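# Press two raised potentiometer knobs down onto their collars

## Task

On the circuit board there are two potentiometers whose knobs sit raised; press each knob down until it rests on the collar of its own potentiometer. Neither potentiometer may be pushed out of the board, or the task fails. Both knobs must stay seated without the robot holding them, and at the end the grippers must release everything and move away.

## Robot and tools

Robot: two Doosan M1013 arms, left_arm and right_arm, each carrying a Robotiq 140 two-finger gripper and a wrist camera. Base poses in the scene frame: left_arm at (+0.011, +0.528, 0) m, quat_wxyz (+0.996, 0, 0, -0.095); right_arm at (+0.061, -0.530, 0) m, quat_wxyz (+0.997, 0, 0, -0.078).

Scene frame: origin on the table top midway between the arms, +x out over the table, +z up, left_arm on the +y side. The names left and right do not refer to image sides. The state line reports, per arm, end_effector_position (metres, the point between the closed pads), end_effector_quat_wxyz, and linear and angular velocities (m/s, rad/s). The reported hand position can be off, more so at long reach. The fingers point along the gripper's +z and open and close along its y. Closed fingertips extend about 33 mm past that point (9 mm when fully open); closing pushes the tips roughly 24 mm further out, so keep clearance above surfaces.

Joint order, used in every row and every per-joint result list: wrist pitch (joint_5), forearm roll (joint_4), wrist roll (joint_6), shoulder (joint_2), elbow (joint_3), waist (joint_1). Stated ranges in radians: elbow -2.792 to 2.792, all others -6.283 to 6.283 (real ends may differ by up to 0.010).

A row is 18 numbers, each in [-1, 1], always covering both arms: left_arm's 6 joint values, then its gripper position, force_limit, speed; then the same 9 for right_arm. Joint values are offsets, not poses, scaled so 1.0 equals 1.398 rad for waist and shoulder, 2.097 rad for elbow, 2.622 rad for forearm roll, wrist pitch and wrist roll. Gripper position is absolute: +1 fully open (140 mm), pads touch near -0.8, -1 closes until blocked. force_limit: -1 about 14 N, 0 about 60 N, +1 about 107 N. speed: -1 about 30 mm/s, 0 about 140, +1 about 250. To leave a gripper unchanged, resend its previous three numbers; a 0 is a real command.

execute_actions(actions): a list of up to 15 actions; each action is a table of up to 15 rows, one per 1/30 s control step, the last row held to fill 15 steps (0.5 s). Joint offsets in every row count from the joint angles at the start of that action (for the first action, the last reported angles). An action that would push a joint more than 0.010 rad beyond its range is refused for both arms; if the first action fails or any action is malformed, nothing runs. An empty list just returns state and images. "joint sent to its limit" means a joint was clipped at its end.

move(target, speed, blocking): target is one 18-number row whose joint offsets count from the Joint positions in the latest result that showed them. All joints travel proportionally, so grippers trace curves; duration 0.5 to 10 s. speed is the top rate in rad/s of the joint with the longest travel, 0.01 to 2, default 0.5. Moves ignore obstacles and the other arm. Arms are stiff: aiming even slightly past a firm contact can trigger a fault, and faster moves hit harder. The result adds a move: line giving the ending (done, off_target, moving, held, fault), limits=held or limits=none, and each arm's joint farthest from target. With blocking=false the call returns after 0.5 s; poll with wait(0) and use wait or stop before sending anything else.

wait(seconds 0 to 10): lets time pass holding the last command. stop(): brakes a running move (needs room; fingers keep moving). zoom_image(camera, region [x0, y0, x1, y1] pixels, at most 504x504): cameras cam_high and cam_low (896x504), cam_left_wrist and cam_right_wrist (616x616, fisheye). show_instructions() shows reference images; read_manual() gives licence texts; finished_scene(scene) ends the scene and reports success.

Result lines: Joint positions, velocities, targets and torques per arm in the order above (rad, rad/s); targets can drift without new commands. object_status: 0 moving, 1 blocked while opening, 2 blocked while closing (holding), 3 at request or pads met. position_measured is in counts, 3 fully open, 230 pads touching. "joint command not followed" means a clearance check altered joint targets. Flange force is the controller's noisy estimate of outside force; "no reading" means none available.

Limits: targets stay within a fixed lead of measured angles (0.456 rad waist/shoulder, 0.683 elbow, 0.854 wrist joints) and are scaled back if the gripper would jump over 70 mm in a step; an unfinished motion may need recommanding. Load limits (N m): waist and shoulder 306, elbow 144, wrist joints 40.5. Reaching a load limit, or an outside force of 144 N, halts that arm for 10 s. Motor overheating also brakes an arm.

Cautions: press the knobs gently with low speed and small overshoot so the potentiometers are not forced out of the board; do not knock anything off the table; keep the arms from colliding; expect occasional disturbances to parts. Open the gripper and retract before finishing, since a knob held down only by the robot does not count.

Each tool is called after "Call:" as name(argument=value, ...) on one line, values as JSON.

Reference images:

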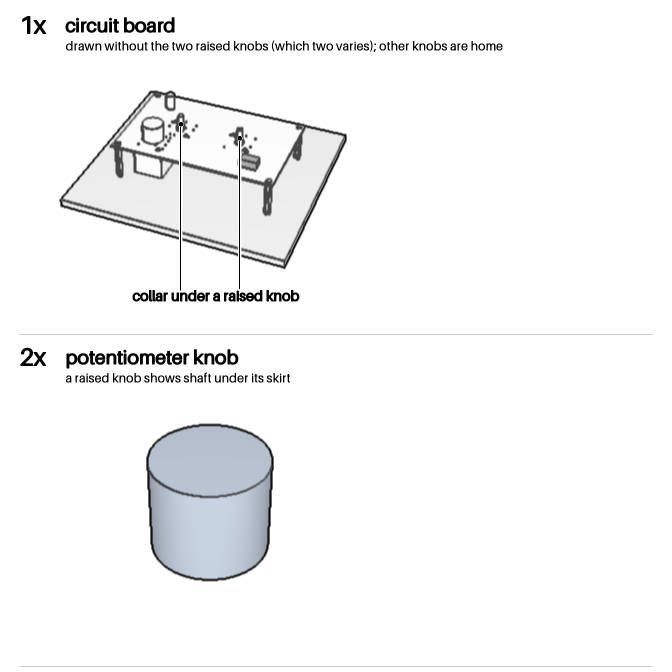

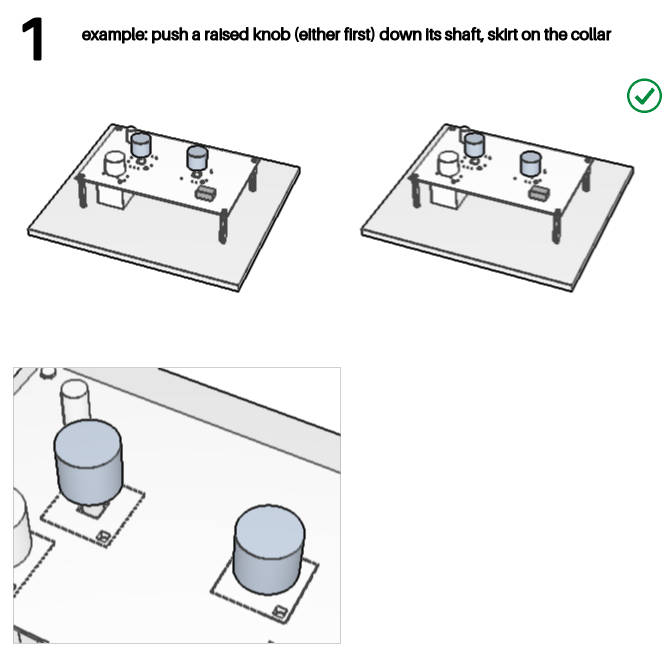

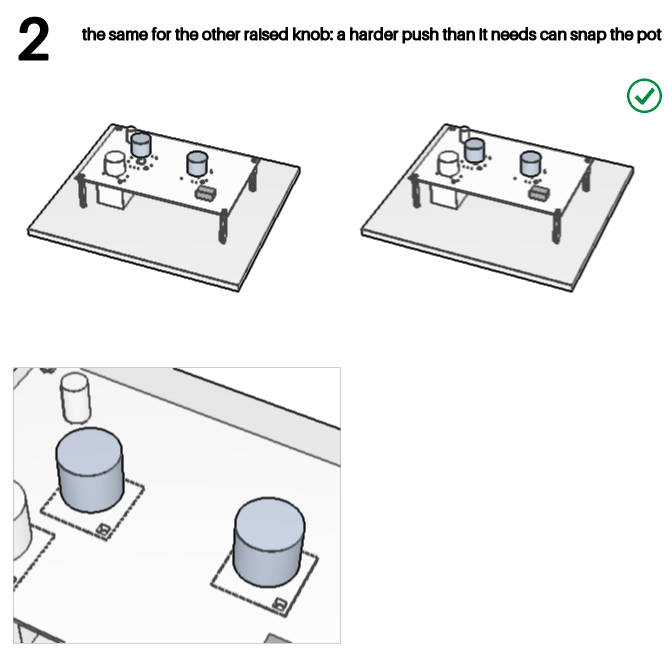

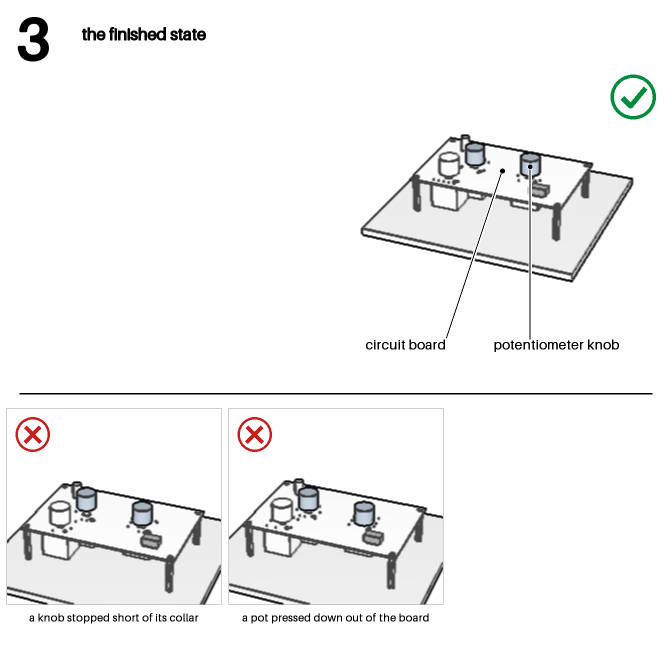

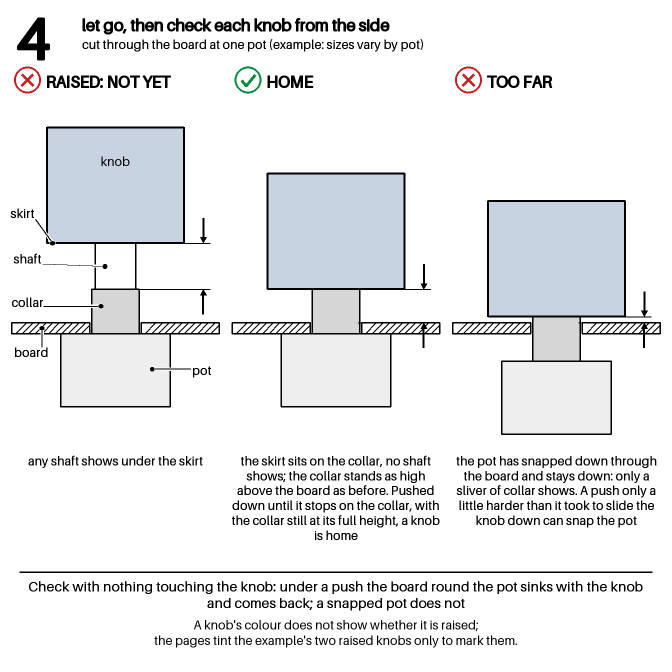

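## Session

I'll start by reading the robot's state and looking at the scene.

Call:
execute_actions(actions=[])

Scene clock: 0.00 s.
left_arm: end_effector_position=(+0.5576, +0.7087, +0.1461) position_measured=3 object_status=3 end_effector_quat_wxyz=(-0.322, -0.185, +0.897, -0.240) end_effector_velocity=(-0.001, -0.001, -0.001) end_effector_angular_velocity=(-0.000, +0.000, -0.000) | right_arm: end_effector_position=(+0.8760, -0.0693, +0.3971) position_measured=3 object_status=3 end_effector_quat_wxyz=(+0.401, +0.408, +0.755, -0.320) end_effector_velocity=(+0.000, -0.000, +0.000) end_effector_angular_velocity=(-0.001, -0.001, +0.000)
Joint names: [wrist pitch, forearm roll, wrist roll, shoulder, elbow, waist]
Joint positions: left_arm=[ 1.764 -0.307 -1.484  0.56   1.592  0.62 ] | right_arm=[ 1.877 -1.037  0.038  0.82   0.789  0.928]
Joint velocities: left_arm=[-0.001 -0.     0.    -0.     0.002 -0.   ] | right_arm=[ 0.    -0.001 -0.     0.    -0.     0.   ]
Joint torques (N m, as the joint torque sensors report them, + toward a larger angle): no reading
Flange force (N, the push that the arm receives, along the gripper's own x y z axes): no reading
Joint targets: left_arm=[1.764 -0.307 -1.484 0.560 1.592 0.620] | right_arm=[1.877 -1.037 0.038 0.820 0.789 0.928]

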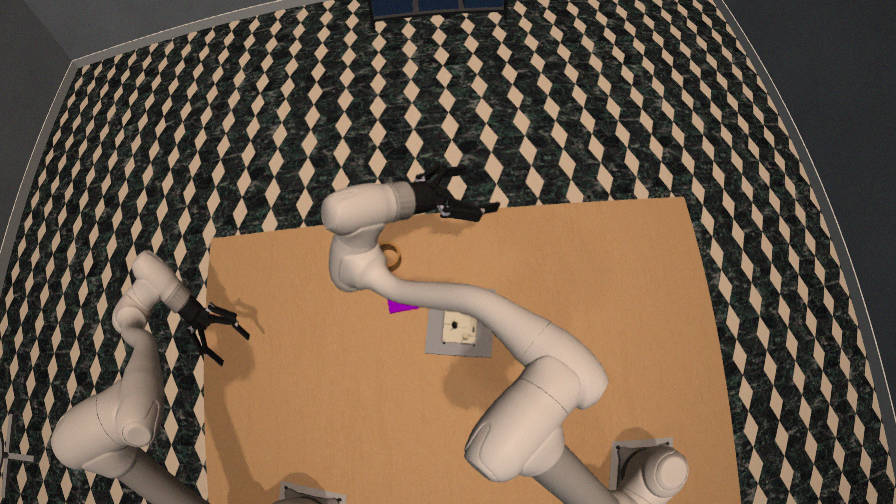

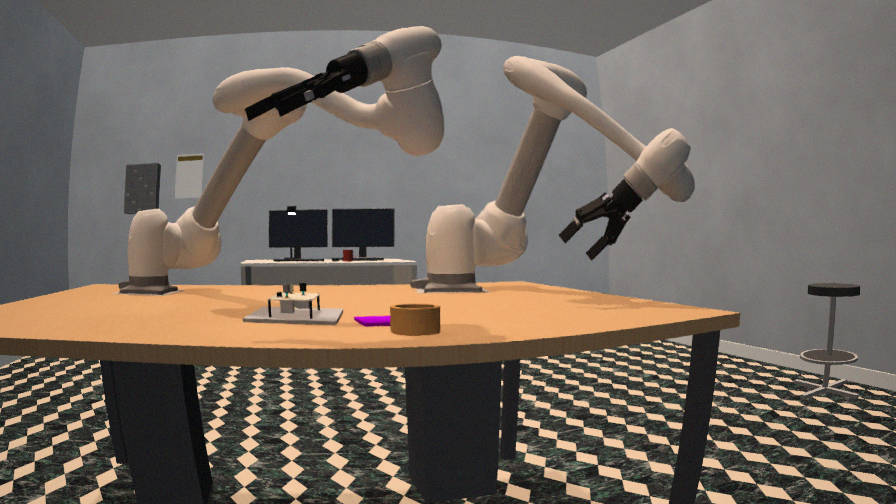

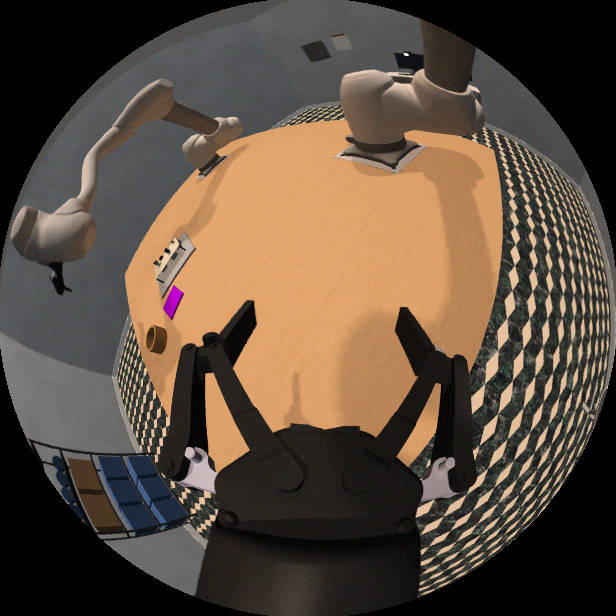

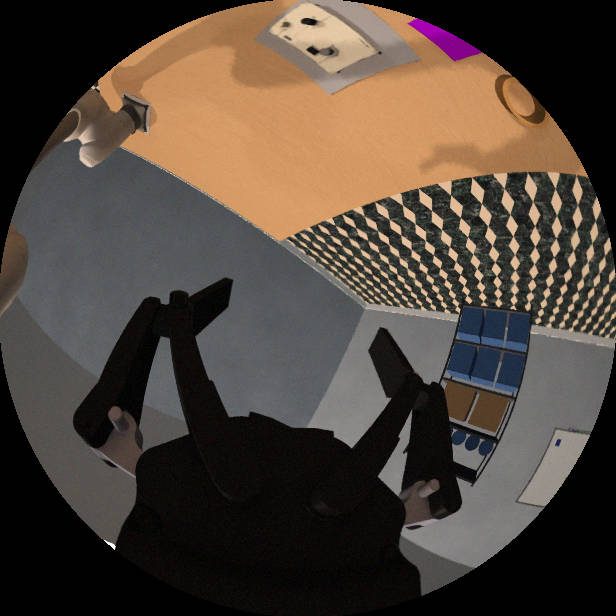

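Call:
zoom_image(camera="cam_low", region=[230, 270, 360, 335])

Call:
zoom_image(camera="cam_high", region=[410, 295, 510, 370])

Call:
zoom_image(camera="cam_right_wrist", region=[240, 0, 440, 110])

Region (230, 270, 360, 335) of cam_low's 896x504 image, scaled by 3.877, with more detail than that image has.

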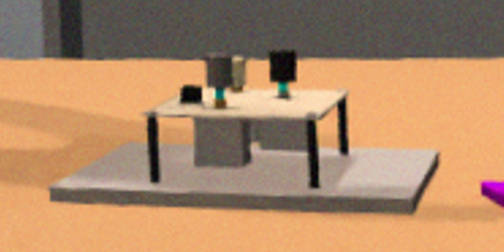

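Region (410, 295, 510, 370) of cam_high's 896x504 image, scaled by 5.040, with more detail than that image has; it fills the top 378 rows of this view, and the rest is white.

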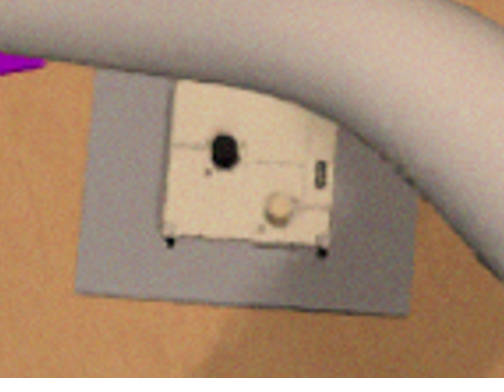

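Region (240, 0, 440, 110) of cam_right_wrist's 616x616 image, scaled by 2.520, with more detail than that image has; it fills the top 277 rows of this view, and the rest is white.

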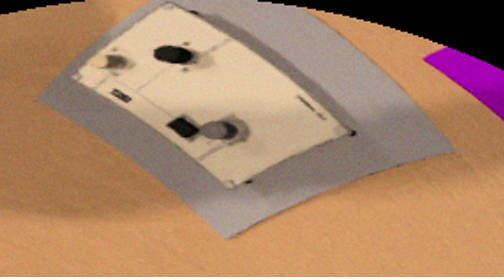

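Call:
move(target=[0,0,0,0,0,0,1,0,0, -0.256,0.3955,0.2429,-0.3268,0.3736,-0.069,1,0,0], speed=0.8)

Scene clock: 4.30 s.
left_arm: end_effector_position=(+0.5576, +0.7087, +0.1461) position_measured=3 object_status=3 end_effector_quat_wxyz=(-0.322, -0.185, +0.897, -0.240) end_effector_velocity=(+0.000, +0.000, +0.000) end_effector_angular_velocity=(+0.001, -0.001, +0.000) | right_arm: end_effector_position=(+0.6188, -0.0387, +0.2005) position_measured=3 object_status=3 end_effector_quat_wxyz=(+0.000, +0.707, +0.707, +0.000) end_effector_velocity=(-0.000, -0.000, -0.000) end_effector_angular_velocity=(+0.001, +0.000, +0.000)
Joint names: [wrist pitch, forearm roll, wrist roll, shoulder, elbow, waist]
Joint positions: left_arm=[ 1.764 -0.307 -1.484  0.56   1.592  0.62 ] | right_arm=[1.206 0.    0.674 0.363 1.572 0.832]
Joint velocities: left_arm=[ 0.     0.    -0.    -0.    -0.001  0.   ] | right_arm=[-0.001  0.001 -0.001 -0.001  0.001 -0.   ]
Joint torques (N m, as the joint torque sensors report them, + toward a larger angle): left_arm=[  1.7    2.36   0.05 -84.36 -29.35  -1.07] | right_arm=[ -0.03   4.36  -0.24 -80.55 -38.65   2.76]
Flange force (N, the push that the arm receives, along the gripper's own x y z axes): left_arm=[1.2 0.0 -5.9] | right_arm=[2.7 8.3 2.6]
Joint targets: left_arm=[1.764 -0.307 -1.484 0.560 1.592 0.620] | right_arm=[1.206 0.000 0.674 0.363 1.572 0.832]
move: done; limits=none; left_arm: farthest joint: the waist, 0.000 radians from its target (0.000 radians at the start); right_arm: farthest joint: the waist, 0.000 radians from its target (0.097 radians at the start)
camera_calibration (this result's frames):
cam_left_wrist: T_world_to_cam=[[-0.570926, 0.7306, -0.374522, -0.117245], [0.819002, 0.475003, -0.321882, -0.736755], [-0.057268, -0.490506, -0.869554, 0.683676], [0, 0, 0, 1]] pos_world=[0.575618, 0.770967, 0.313434]
cam_right_wrist: T_world_to_cam=[[0.945214, 0.325408, -0.0260895, -0.576083], [0.317135, -0.896343, 0.309829, -0.277339], [0.0774358, -0.301129, -0.950434, 0.298874], [0, 0, 0, 1]] pos_world=[0.609332, 0.0288702, 0.354958]

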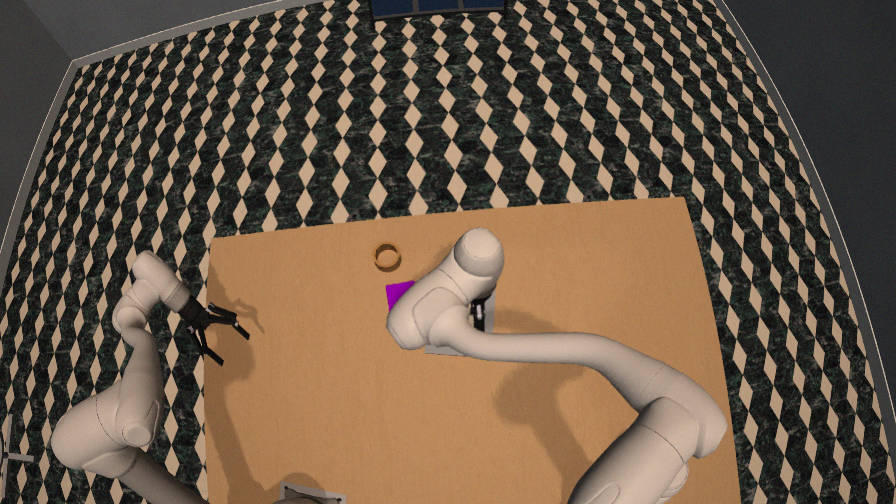

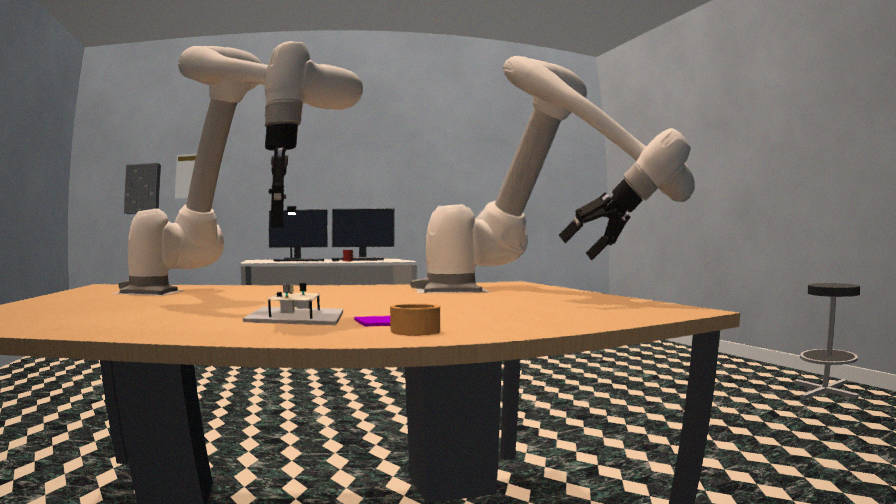

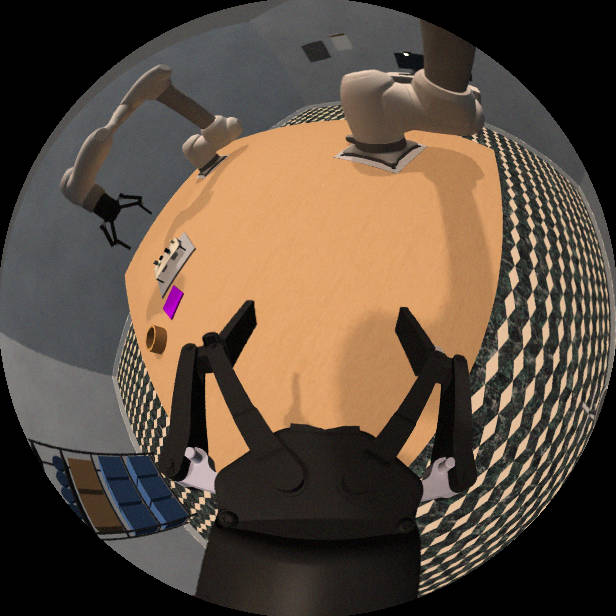

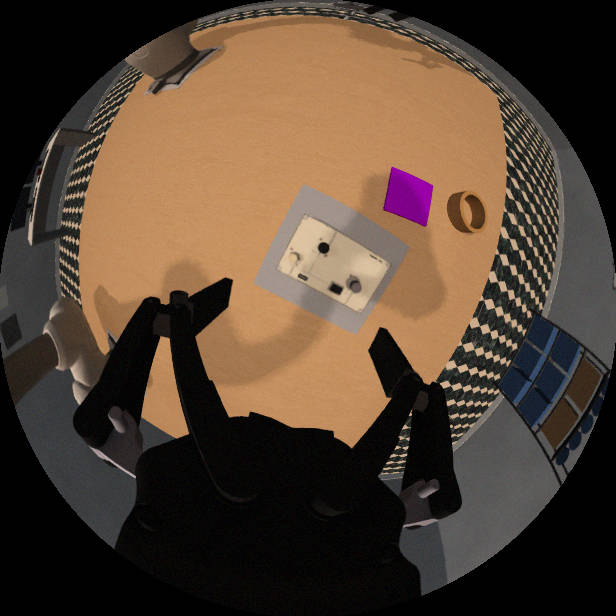

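Call:
zoom_image(camera="cam_right_wrist", region=[250, 180, 420, 340])

Call:
zoom_image(camera="cam_low", region=[230, 200, 360, 335])

Region (250, 180, 420, 340) of cam_right_wrist's 616x616 image, scaled by 2.965, with more detail than that image has; it fills the top 474 rows of this view, and the rest is white.

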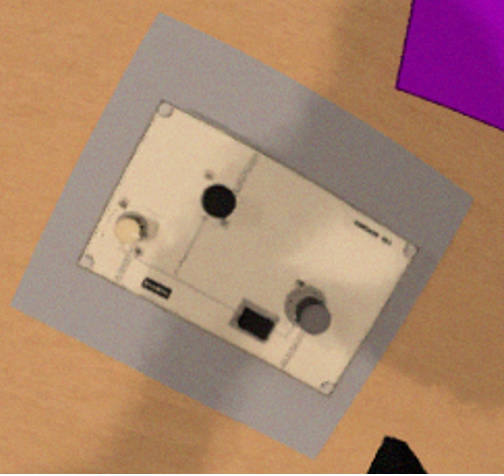

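Region (230, 200, 360, 335) of cam_low's 896x504 image, scaled by 3.733, with more detail than that image has; it fills the left 485 columns of this view, and the rest is white.

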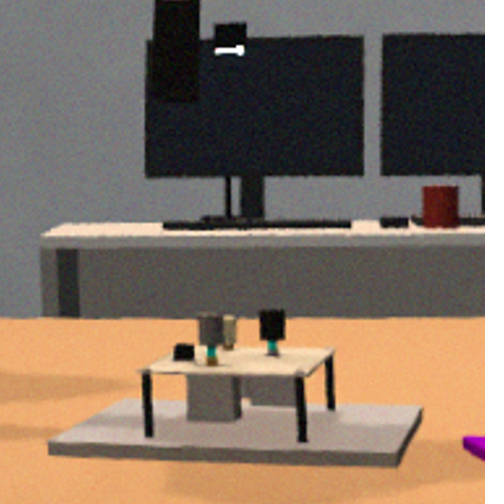

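Call:
zoom_image(camera="cam_low", region=[265, 275, 325, 310])

Region (265, 275, 325, 310) of cam_low's 896x504 image, scaled by 8.400, with more detail than that image has; it fills the top 294 rows of this view, and the rest is white.

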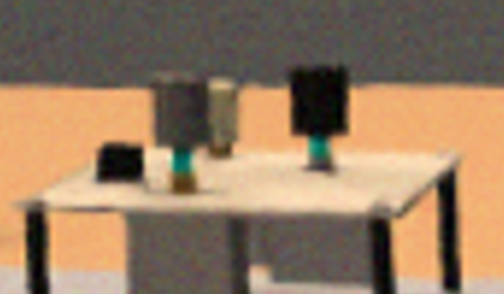

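Call:
move(target=[0,0,0,0,0,0,1,0,0, -0.0101,0,-0.0111,0.1001,-0.0538,-0.022,-1,0,1], speed=0.3)

Call:
zoom_image(camera="cam_right_wrist", region=[200, 150, 450, 400])

Call:
zoom_image(camera="cam_low", region=[250, 230, 340, 310])

Scene clock: 8.67 s.
left_arm: end_effector_position=(+0.5576, +0.7087, +0.1461) position_measured=3 object_status=3 end_effector_quat_wxyz=(-0.322, -0.185, +0.897, -0.240) end_effector_velocity=(-0.000, +0.001, +0.000) end_effector_angular_velocity=(-0.000, +0.000, +0.001) | right_arm: end_effector_position=(+0.6919, -0.0124, +0.1501) position_measured=233 object_status=3 end_effector_quat_wxyz=(-0.000, +0.707, +0.707, +0.000) end_effector_velocity=(+0.001, +0.000, -0.001) end_effector_angular_velocity=(-0.001, -0.000, +0.000)
Joint names: [wrist pitch, forearm roll, wrist roll, shoulder, elbow, waist]
Joint positions: left_arm=[ 1.764 -0.307 -1.484  0.56   1.592  0.62 ] | right_arm=[1.179 0.    0.645 0.503 1.459 0.801]
Joint velocities: left_arm=[ 0.001 -0.     0.    -0.    -0.001  0.001] | right_arm=[-0.    -0.001 -0.     0.002 -0.001 -0.   ]
Joint torques (N m, as the joint torque sensors report them, + toward a larger angle): left_arm=[  1.79   2.49  -0.08 -84.38 -29.63  -0.48] | right_arm=[  0.23   4.32   0.01 -93.21 -38.46   3.37]
Flange force (N, the push that the arm receives, along the gripper's own x y z axes): left_arm=[1.3 -0.5 -4.5] | right_arm=[1.2 7.9 3.2]
Joint targets: left_arm=[1.764 -0.307 -1.484 0.560 1.592 0.620] | right_arm=[1.179 0.000 0.645 0.503 1.459 0.801]
move: done; limits=none; left_arm: farthest joint: the waist, 0.000 radians from its target (0.000 radians at the start); right_arm: farthest joint: the waist, 0.000 radians from its target (0.031 radians at the start)
camera_calibration (this result's frames):
cam_left_wrist: T_world_to_cam=[[-0.570926, 0.7306, -0.374522, -0.117245], [0.819002, 0.475003, -0.321882, -0.736755], [-0.0572679, -0.490505, -0.869554, 0.683675], [0, 0, 0, 1]] pos_world=[0.575618, 0.770967, 0.313434]
cam_right_wrist: T_world_to_cam=[[0.945742, 0.323823, -0.0266532, -0.655335], [0.31579, -0.896768, 0.309973, -0.260344], [0.0764745, -0.301571, -0.950372, 0.253944], [0, 0, 0, 1]] pos_world=[0.682572, 0.055326, 0.304574]

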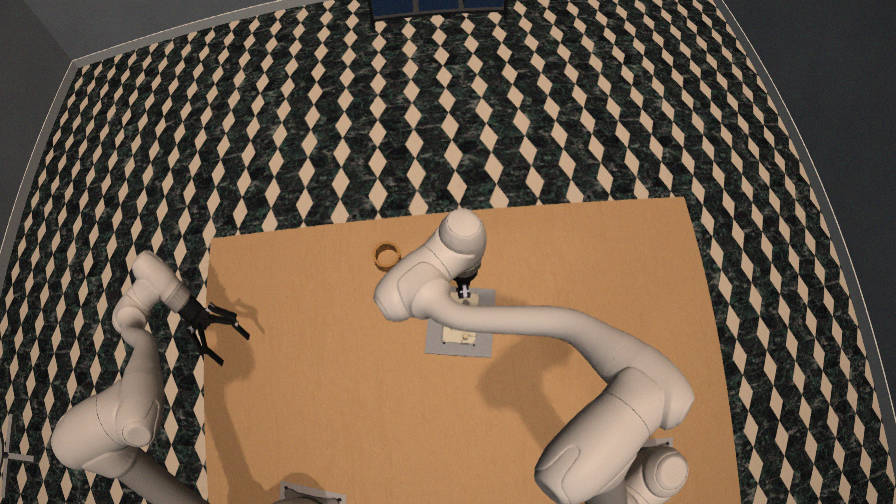

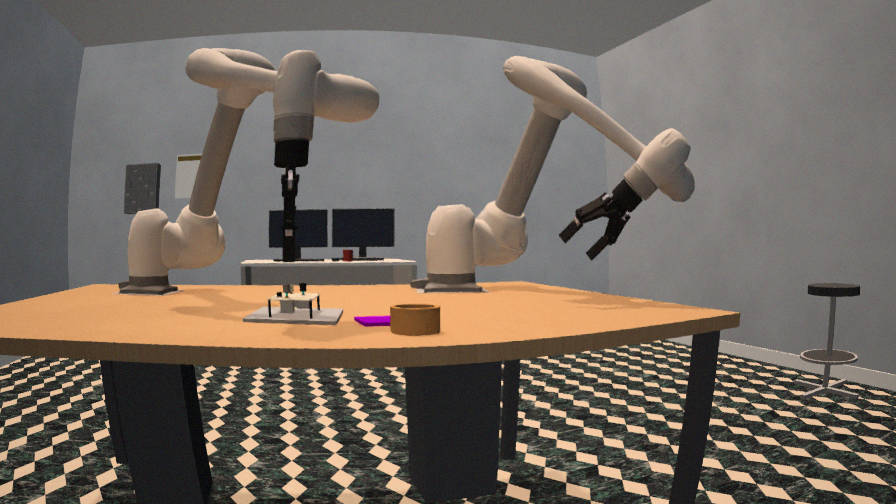

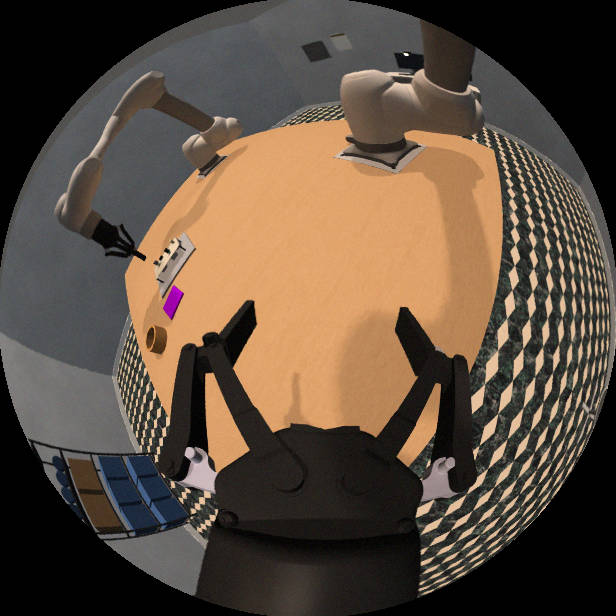

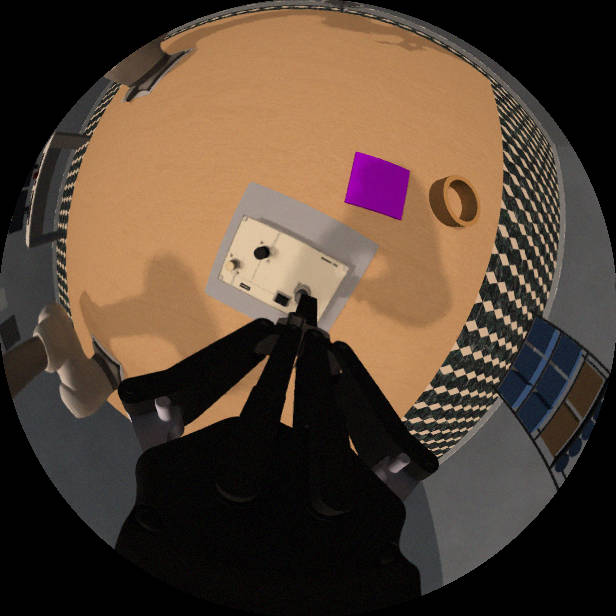

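Region (200, 150, 450, 400) of cam_right_wrist's 616x616 image, scaled by 2.016, with more detail than that image has.

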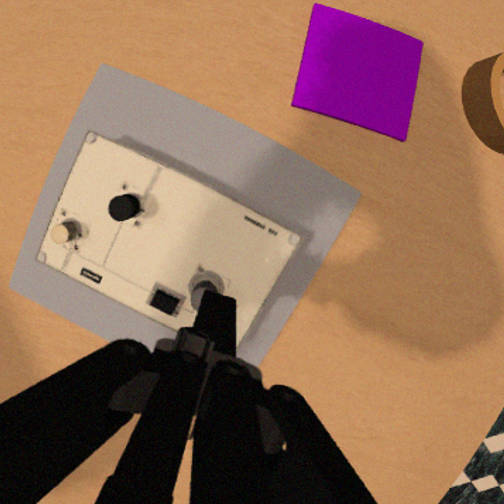

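Region (250, 230, 340, 310) of cam_low's 896x504 image, scaled by 5.600, with more detail than that image has.

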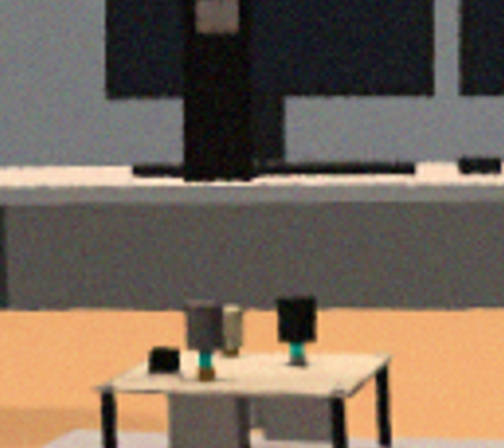

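Call:
zoom_image(camera="cam_right_wrist", region=[270, 265, 340, 335])

Region (270, 265, 340, 335) of cam_right_wrist's 616x616 image, scaled by 7.200, with more detail than that image has.

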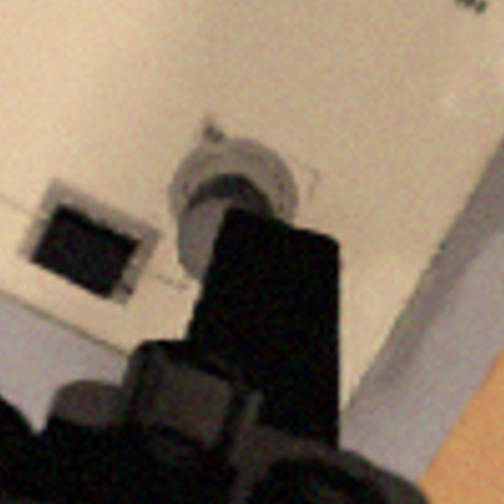

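Call:
move(target=[0,0,0,0,0,0,1,0,0, -0.01743,0,-0.0006,0.0039,0.01917,-0.00115,-1,0,1], speed=0.1)

Call:
zoom_image(camera="cam_right_wrist", region=[260, 250, 350, 340])

Call:
zoom_image(camera="cam_low", region=[260, 255, 330, 310])

Scene clock: 11.23 s.
left_arm: end_effector_position=(+0.5576, +0.7087, +0.1461) position_measured=3 object_status=3 end_effector_quat_wxyz=(-0.322, -0.185, +0.897, -0.240) end_effector_velocity=(+0.000, -0.000, +0.000) end_effector_angular_velocity=(-0.000, +0.001, -0.001) | right_arm: end_effector_position=(+0.6869, -0.0177, +0.1252) position_measured=233 object_status=3 end_effector_quat_wxyz=(+0.000, +0.707, +0.707, +0.000) end_effector_velocity=(-0.000, -0.000, -0.000) end_effector_angular_velocity=(+0.000, -0.000, +0.000)
Joint names: [wrist pitch, forearm roll, wrist roll, shoulder, elbow, waist]
Joint positions: left_arm=[ 1.764 -0.307 -1.484  0.56   1.592  0.62 ] | right_arm=[1.134 0.    0.644 0.508 1.5   0.8  ]
Joint velocities: left_arm=[ 0.001  0.     0.     0.    -0.    -0.   ] | right_arm=[-0.001  0.    -0.     0.     0.001 -0.   ]
Joint torques (N m, as the joint torque sensors report them, + toward a larger angle): left_arm=[  1.71   2.51   0.07 -83.47 -29.37  -0.92] | right_arm=[ -0.36   3.83   0.12 -91.44 -37.99   3.66]
Flange force (N, the push that the arm receives, along the gripper's own x y z axes): left_arm=[2.6 -0.4 -5.4] | right_arm=[-0.8 6.4 1.8]
Joint targets: left_arm=[1.764 -0.307 -1.484 0.560 1.592 0.620] | right_arm=[1.134 0.000 0.644 0.508 1.500 0.800]
move: done; limits=none; left_arm: farthest joint: the waist, 0.000 radians from its target (0.000 radians at the start); right_arm: farthest joint: the waist, 0.000 radians from its target (0.002 radians at the start)
camera_calibration (this result's frames):
cam_right_wrist: T_world_to_cam=[[0.945749, 0.323809, -0.0265761, -0.649556], [0.315751, -0.896773, 0.31, -0.255847], [0.076548, -0.301574, -0.950365, 0.22894], [0, 0, 0, 1]] pos_world=[0.677576, 0.0499379, 0.279626]

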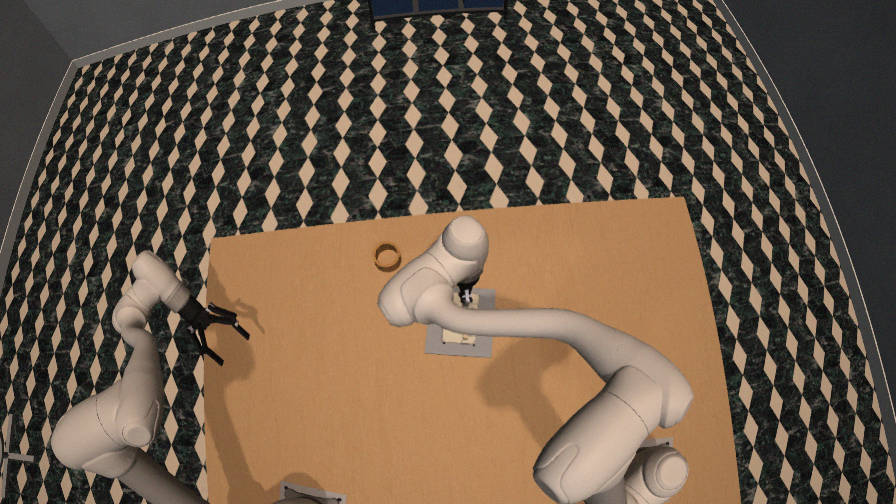

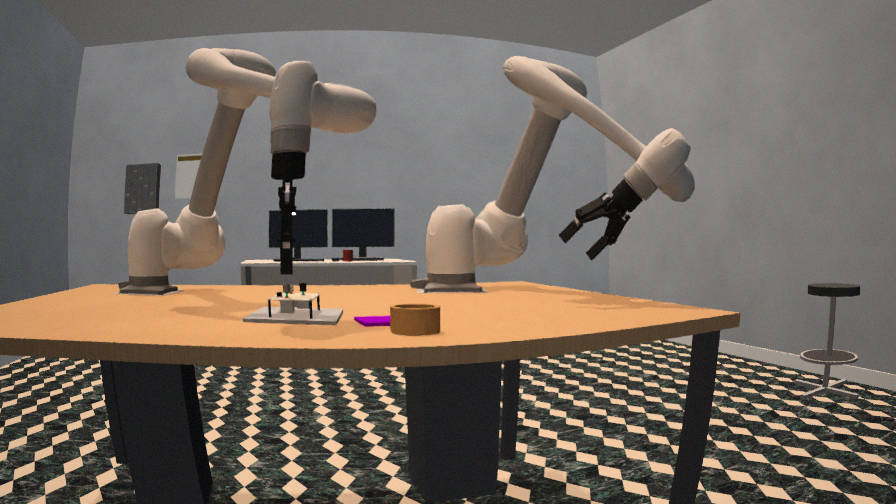

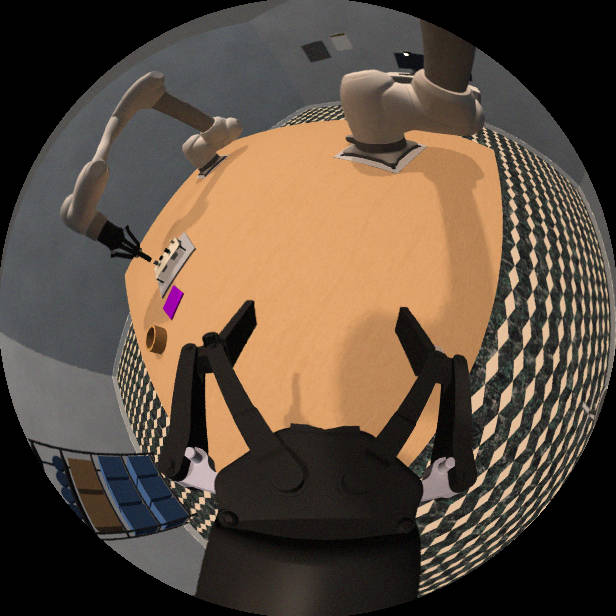

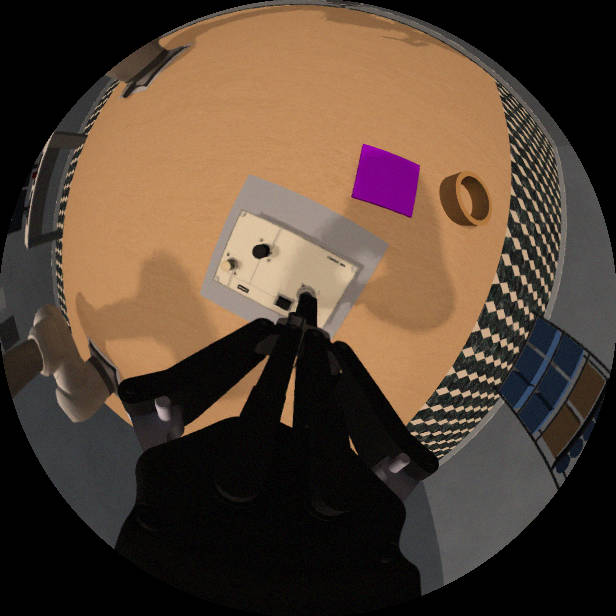

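Region (260, 250, 350, 340) of cam_right_wrist's 616x616 image, scaled by 5.600, with more detail than that image has.

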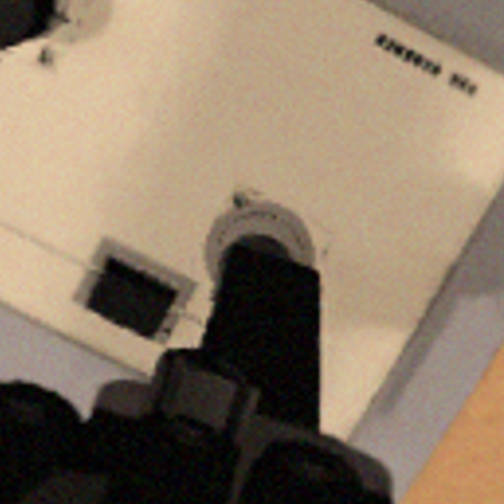

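Region (260, 255, 330, 310) of cam_low's 896x504 image, scaled by 7.200, with more detail than that image has; it fills the top 396 rows of this view, and the rest is white.

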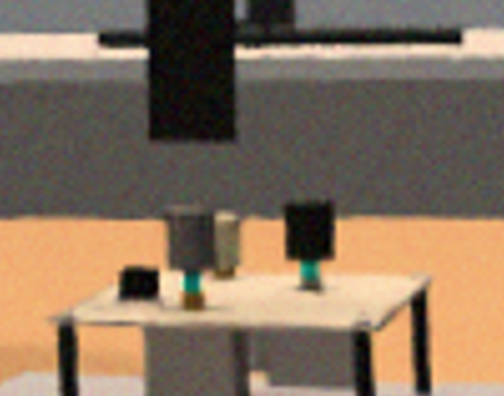

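Call:
move(target=[0,0,0,0,0,0,1,0,0, -0.00833,0,0,0.0070,0.00576,0,-1,0,1], speed=0.05)

Call:
zoom_image(camera="cam_low", region=[260, 265, 330, 310])

Scene clock: 12.43 s.
left_arm: end_effector_position=(+0.5576, +0.7087, +0.1461) position_measured=3 object_status=3 end_effector_quat_wxyz=(-0.322, -0.185, +0.897, -0.240) end_effector_velocity=(+0.000, -0.000, -0.001) end_effector_angular_velocity=(-0.000, +0.000, -0.001) | right_arm: end_effector_position=(+0.6869, -0.0178, +0.1112) position_measured=233 object_status=3 end_effector_quat_wxyz=(+0.000, +0.707, +0.707, +0.000) end_effector_velocity=(-0.000, -0.000, -0.001) end_effector_angular_velocity=(-0.000, +0.000, +0.001)
Joint names: [wrist pitch, forearm roll, wrist roll, shoulder, elbow, waist]
Joint positions: left_arm=[ 1.764 -0.307 -1.484  0.56   1.592  0.62 ] | right_arm=[1.112 0.    0.644 0.518 1.512 0.8  ]
Joint velocities: left_arm=[-0.    -0.     0.     0.001  0.    -0.   ] | right_arm=[-0.001 -0.    -0.     0.001  0.001  0.   ]
Joint torques (N m, as the joint torque sensors report them, + toward a larger angle): left_arm=[  1.73   2.54   0.1  -84.85 -29.52  -0.68] | right_arm=[ -0.32   4.17   0.06 -91.12 -36.67   3.48]
Flange force (N, the push that the arm receives, along the gripper's own x y z axes): left_arm=[0.2 -0.6 -5.3] | right_arm=[0.0 6.9 0.6]
Joint targets: left_arm=[1.764 -0.307 -1.484 0.560 1.592 0.620] | right_arm=[1.112 0.000 0.644 0.518 1.512 0.800]
move: done; limits=none; left_arm: farthest joint: the waist, 0.000 radians from its target (0.000 radians at the start); right_arm: farthest joint: the waist, 0.000 radians from its target (0.000 radians at the start)
camera_calibration (this result's frames):
cam_left_wrist: T_world_to_cam=[[-0.570926, 0.7306, -0.374522, -0.117245], [0.819002, 0.475003, -0.321882, -0.736755], [-0.0572679, -0.490505, -0.869554, 0.683675], [0, 0, 0, 1]] pos_world=[0.575618, 0.770967, 0.313434]
cam_right_wrist: T_world_to_cam=[[0.945749, 0.323809, -0.0265871, -0.649917], [0.315754, -0.896771, 0.310003, -0.251535], [0.0765392, -0.30158, -0.950364, 0.215706], [0, 0, 0, 1]] pos_world=[0.677572, 0.0499323, 0.265696]

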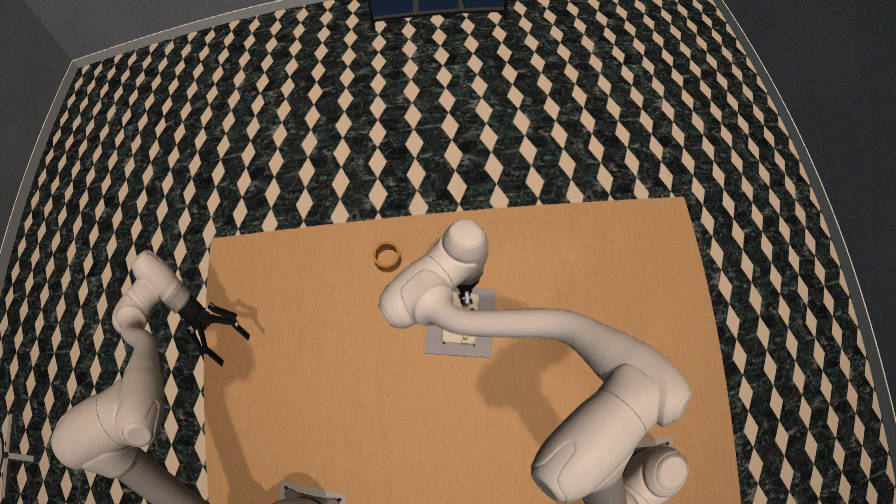

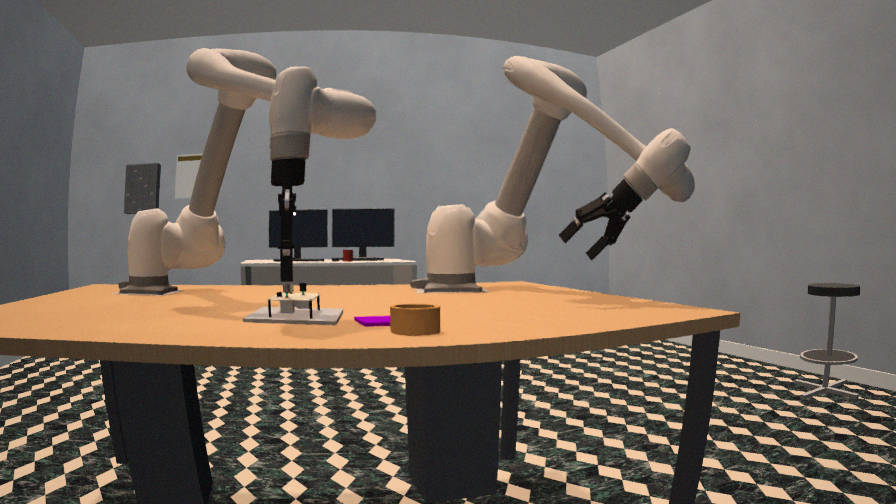

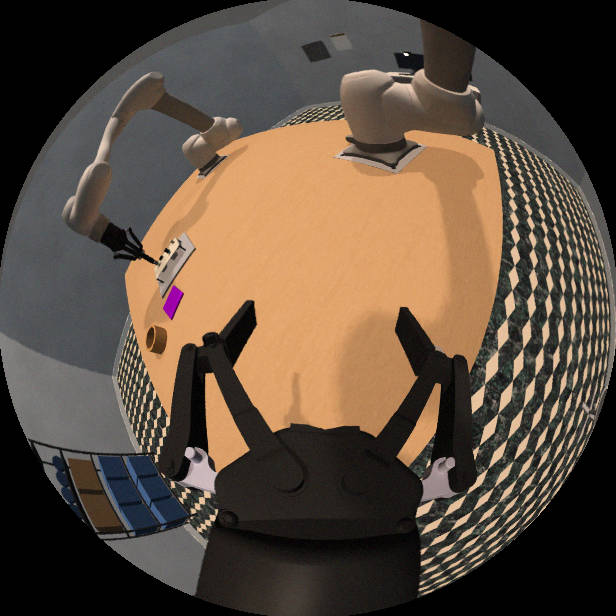

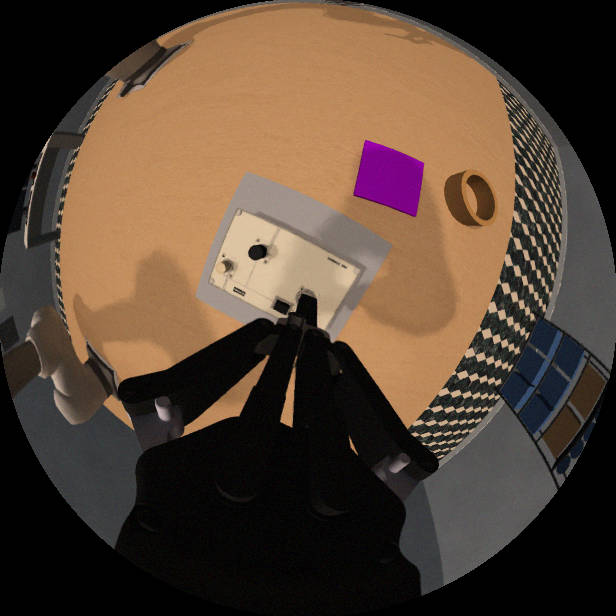

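Region (260, 265, 330, 310) of cam_low's 896x504 image, scaled by 7.200, with more detail than that image has; it fills the top 324 rows of this view, and the rest is white.

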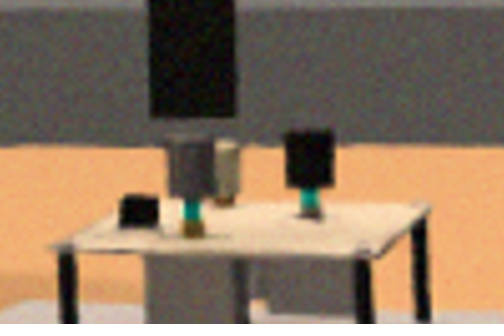

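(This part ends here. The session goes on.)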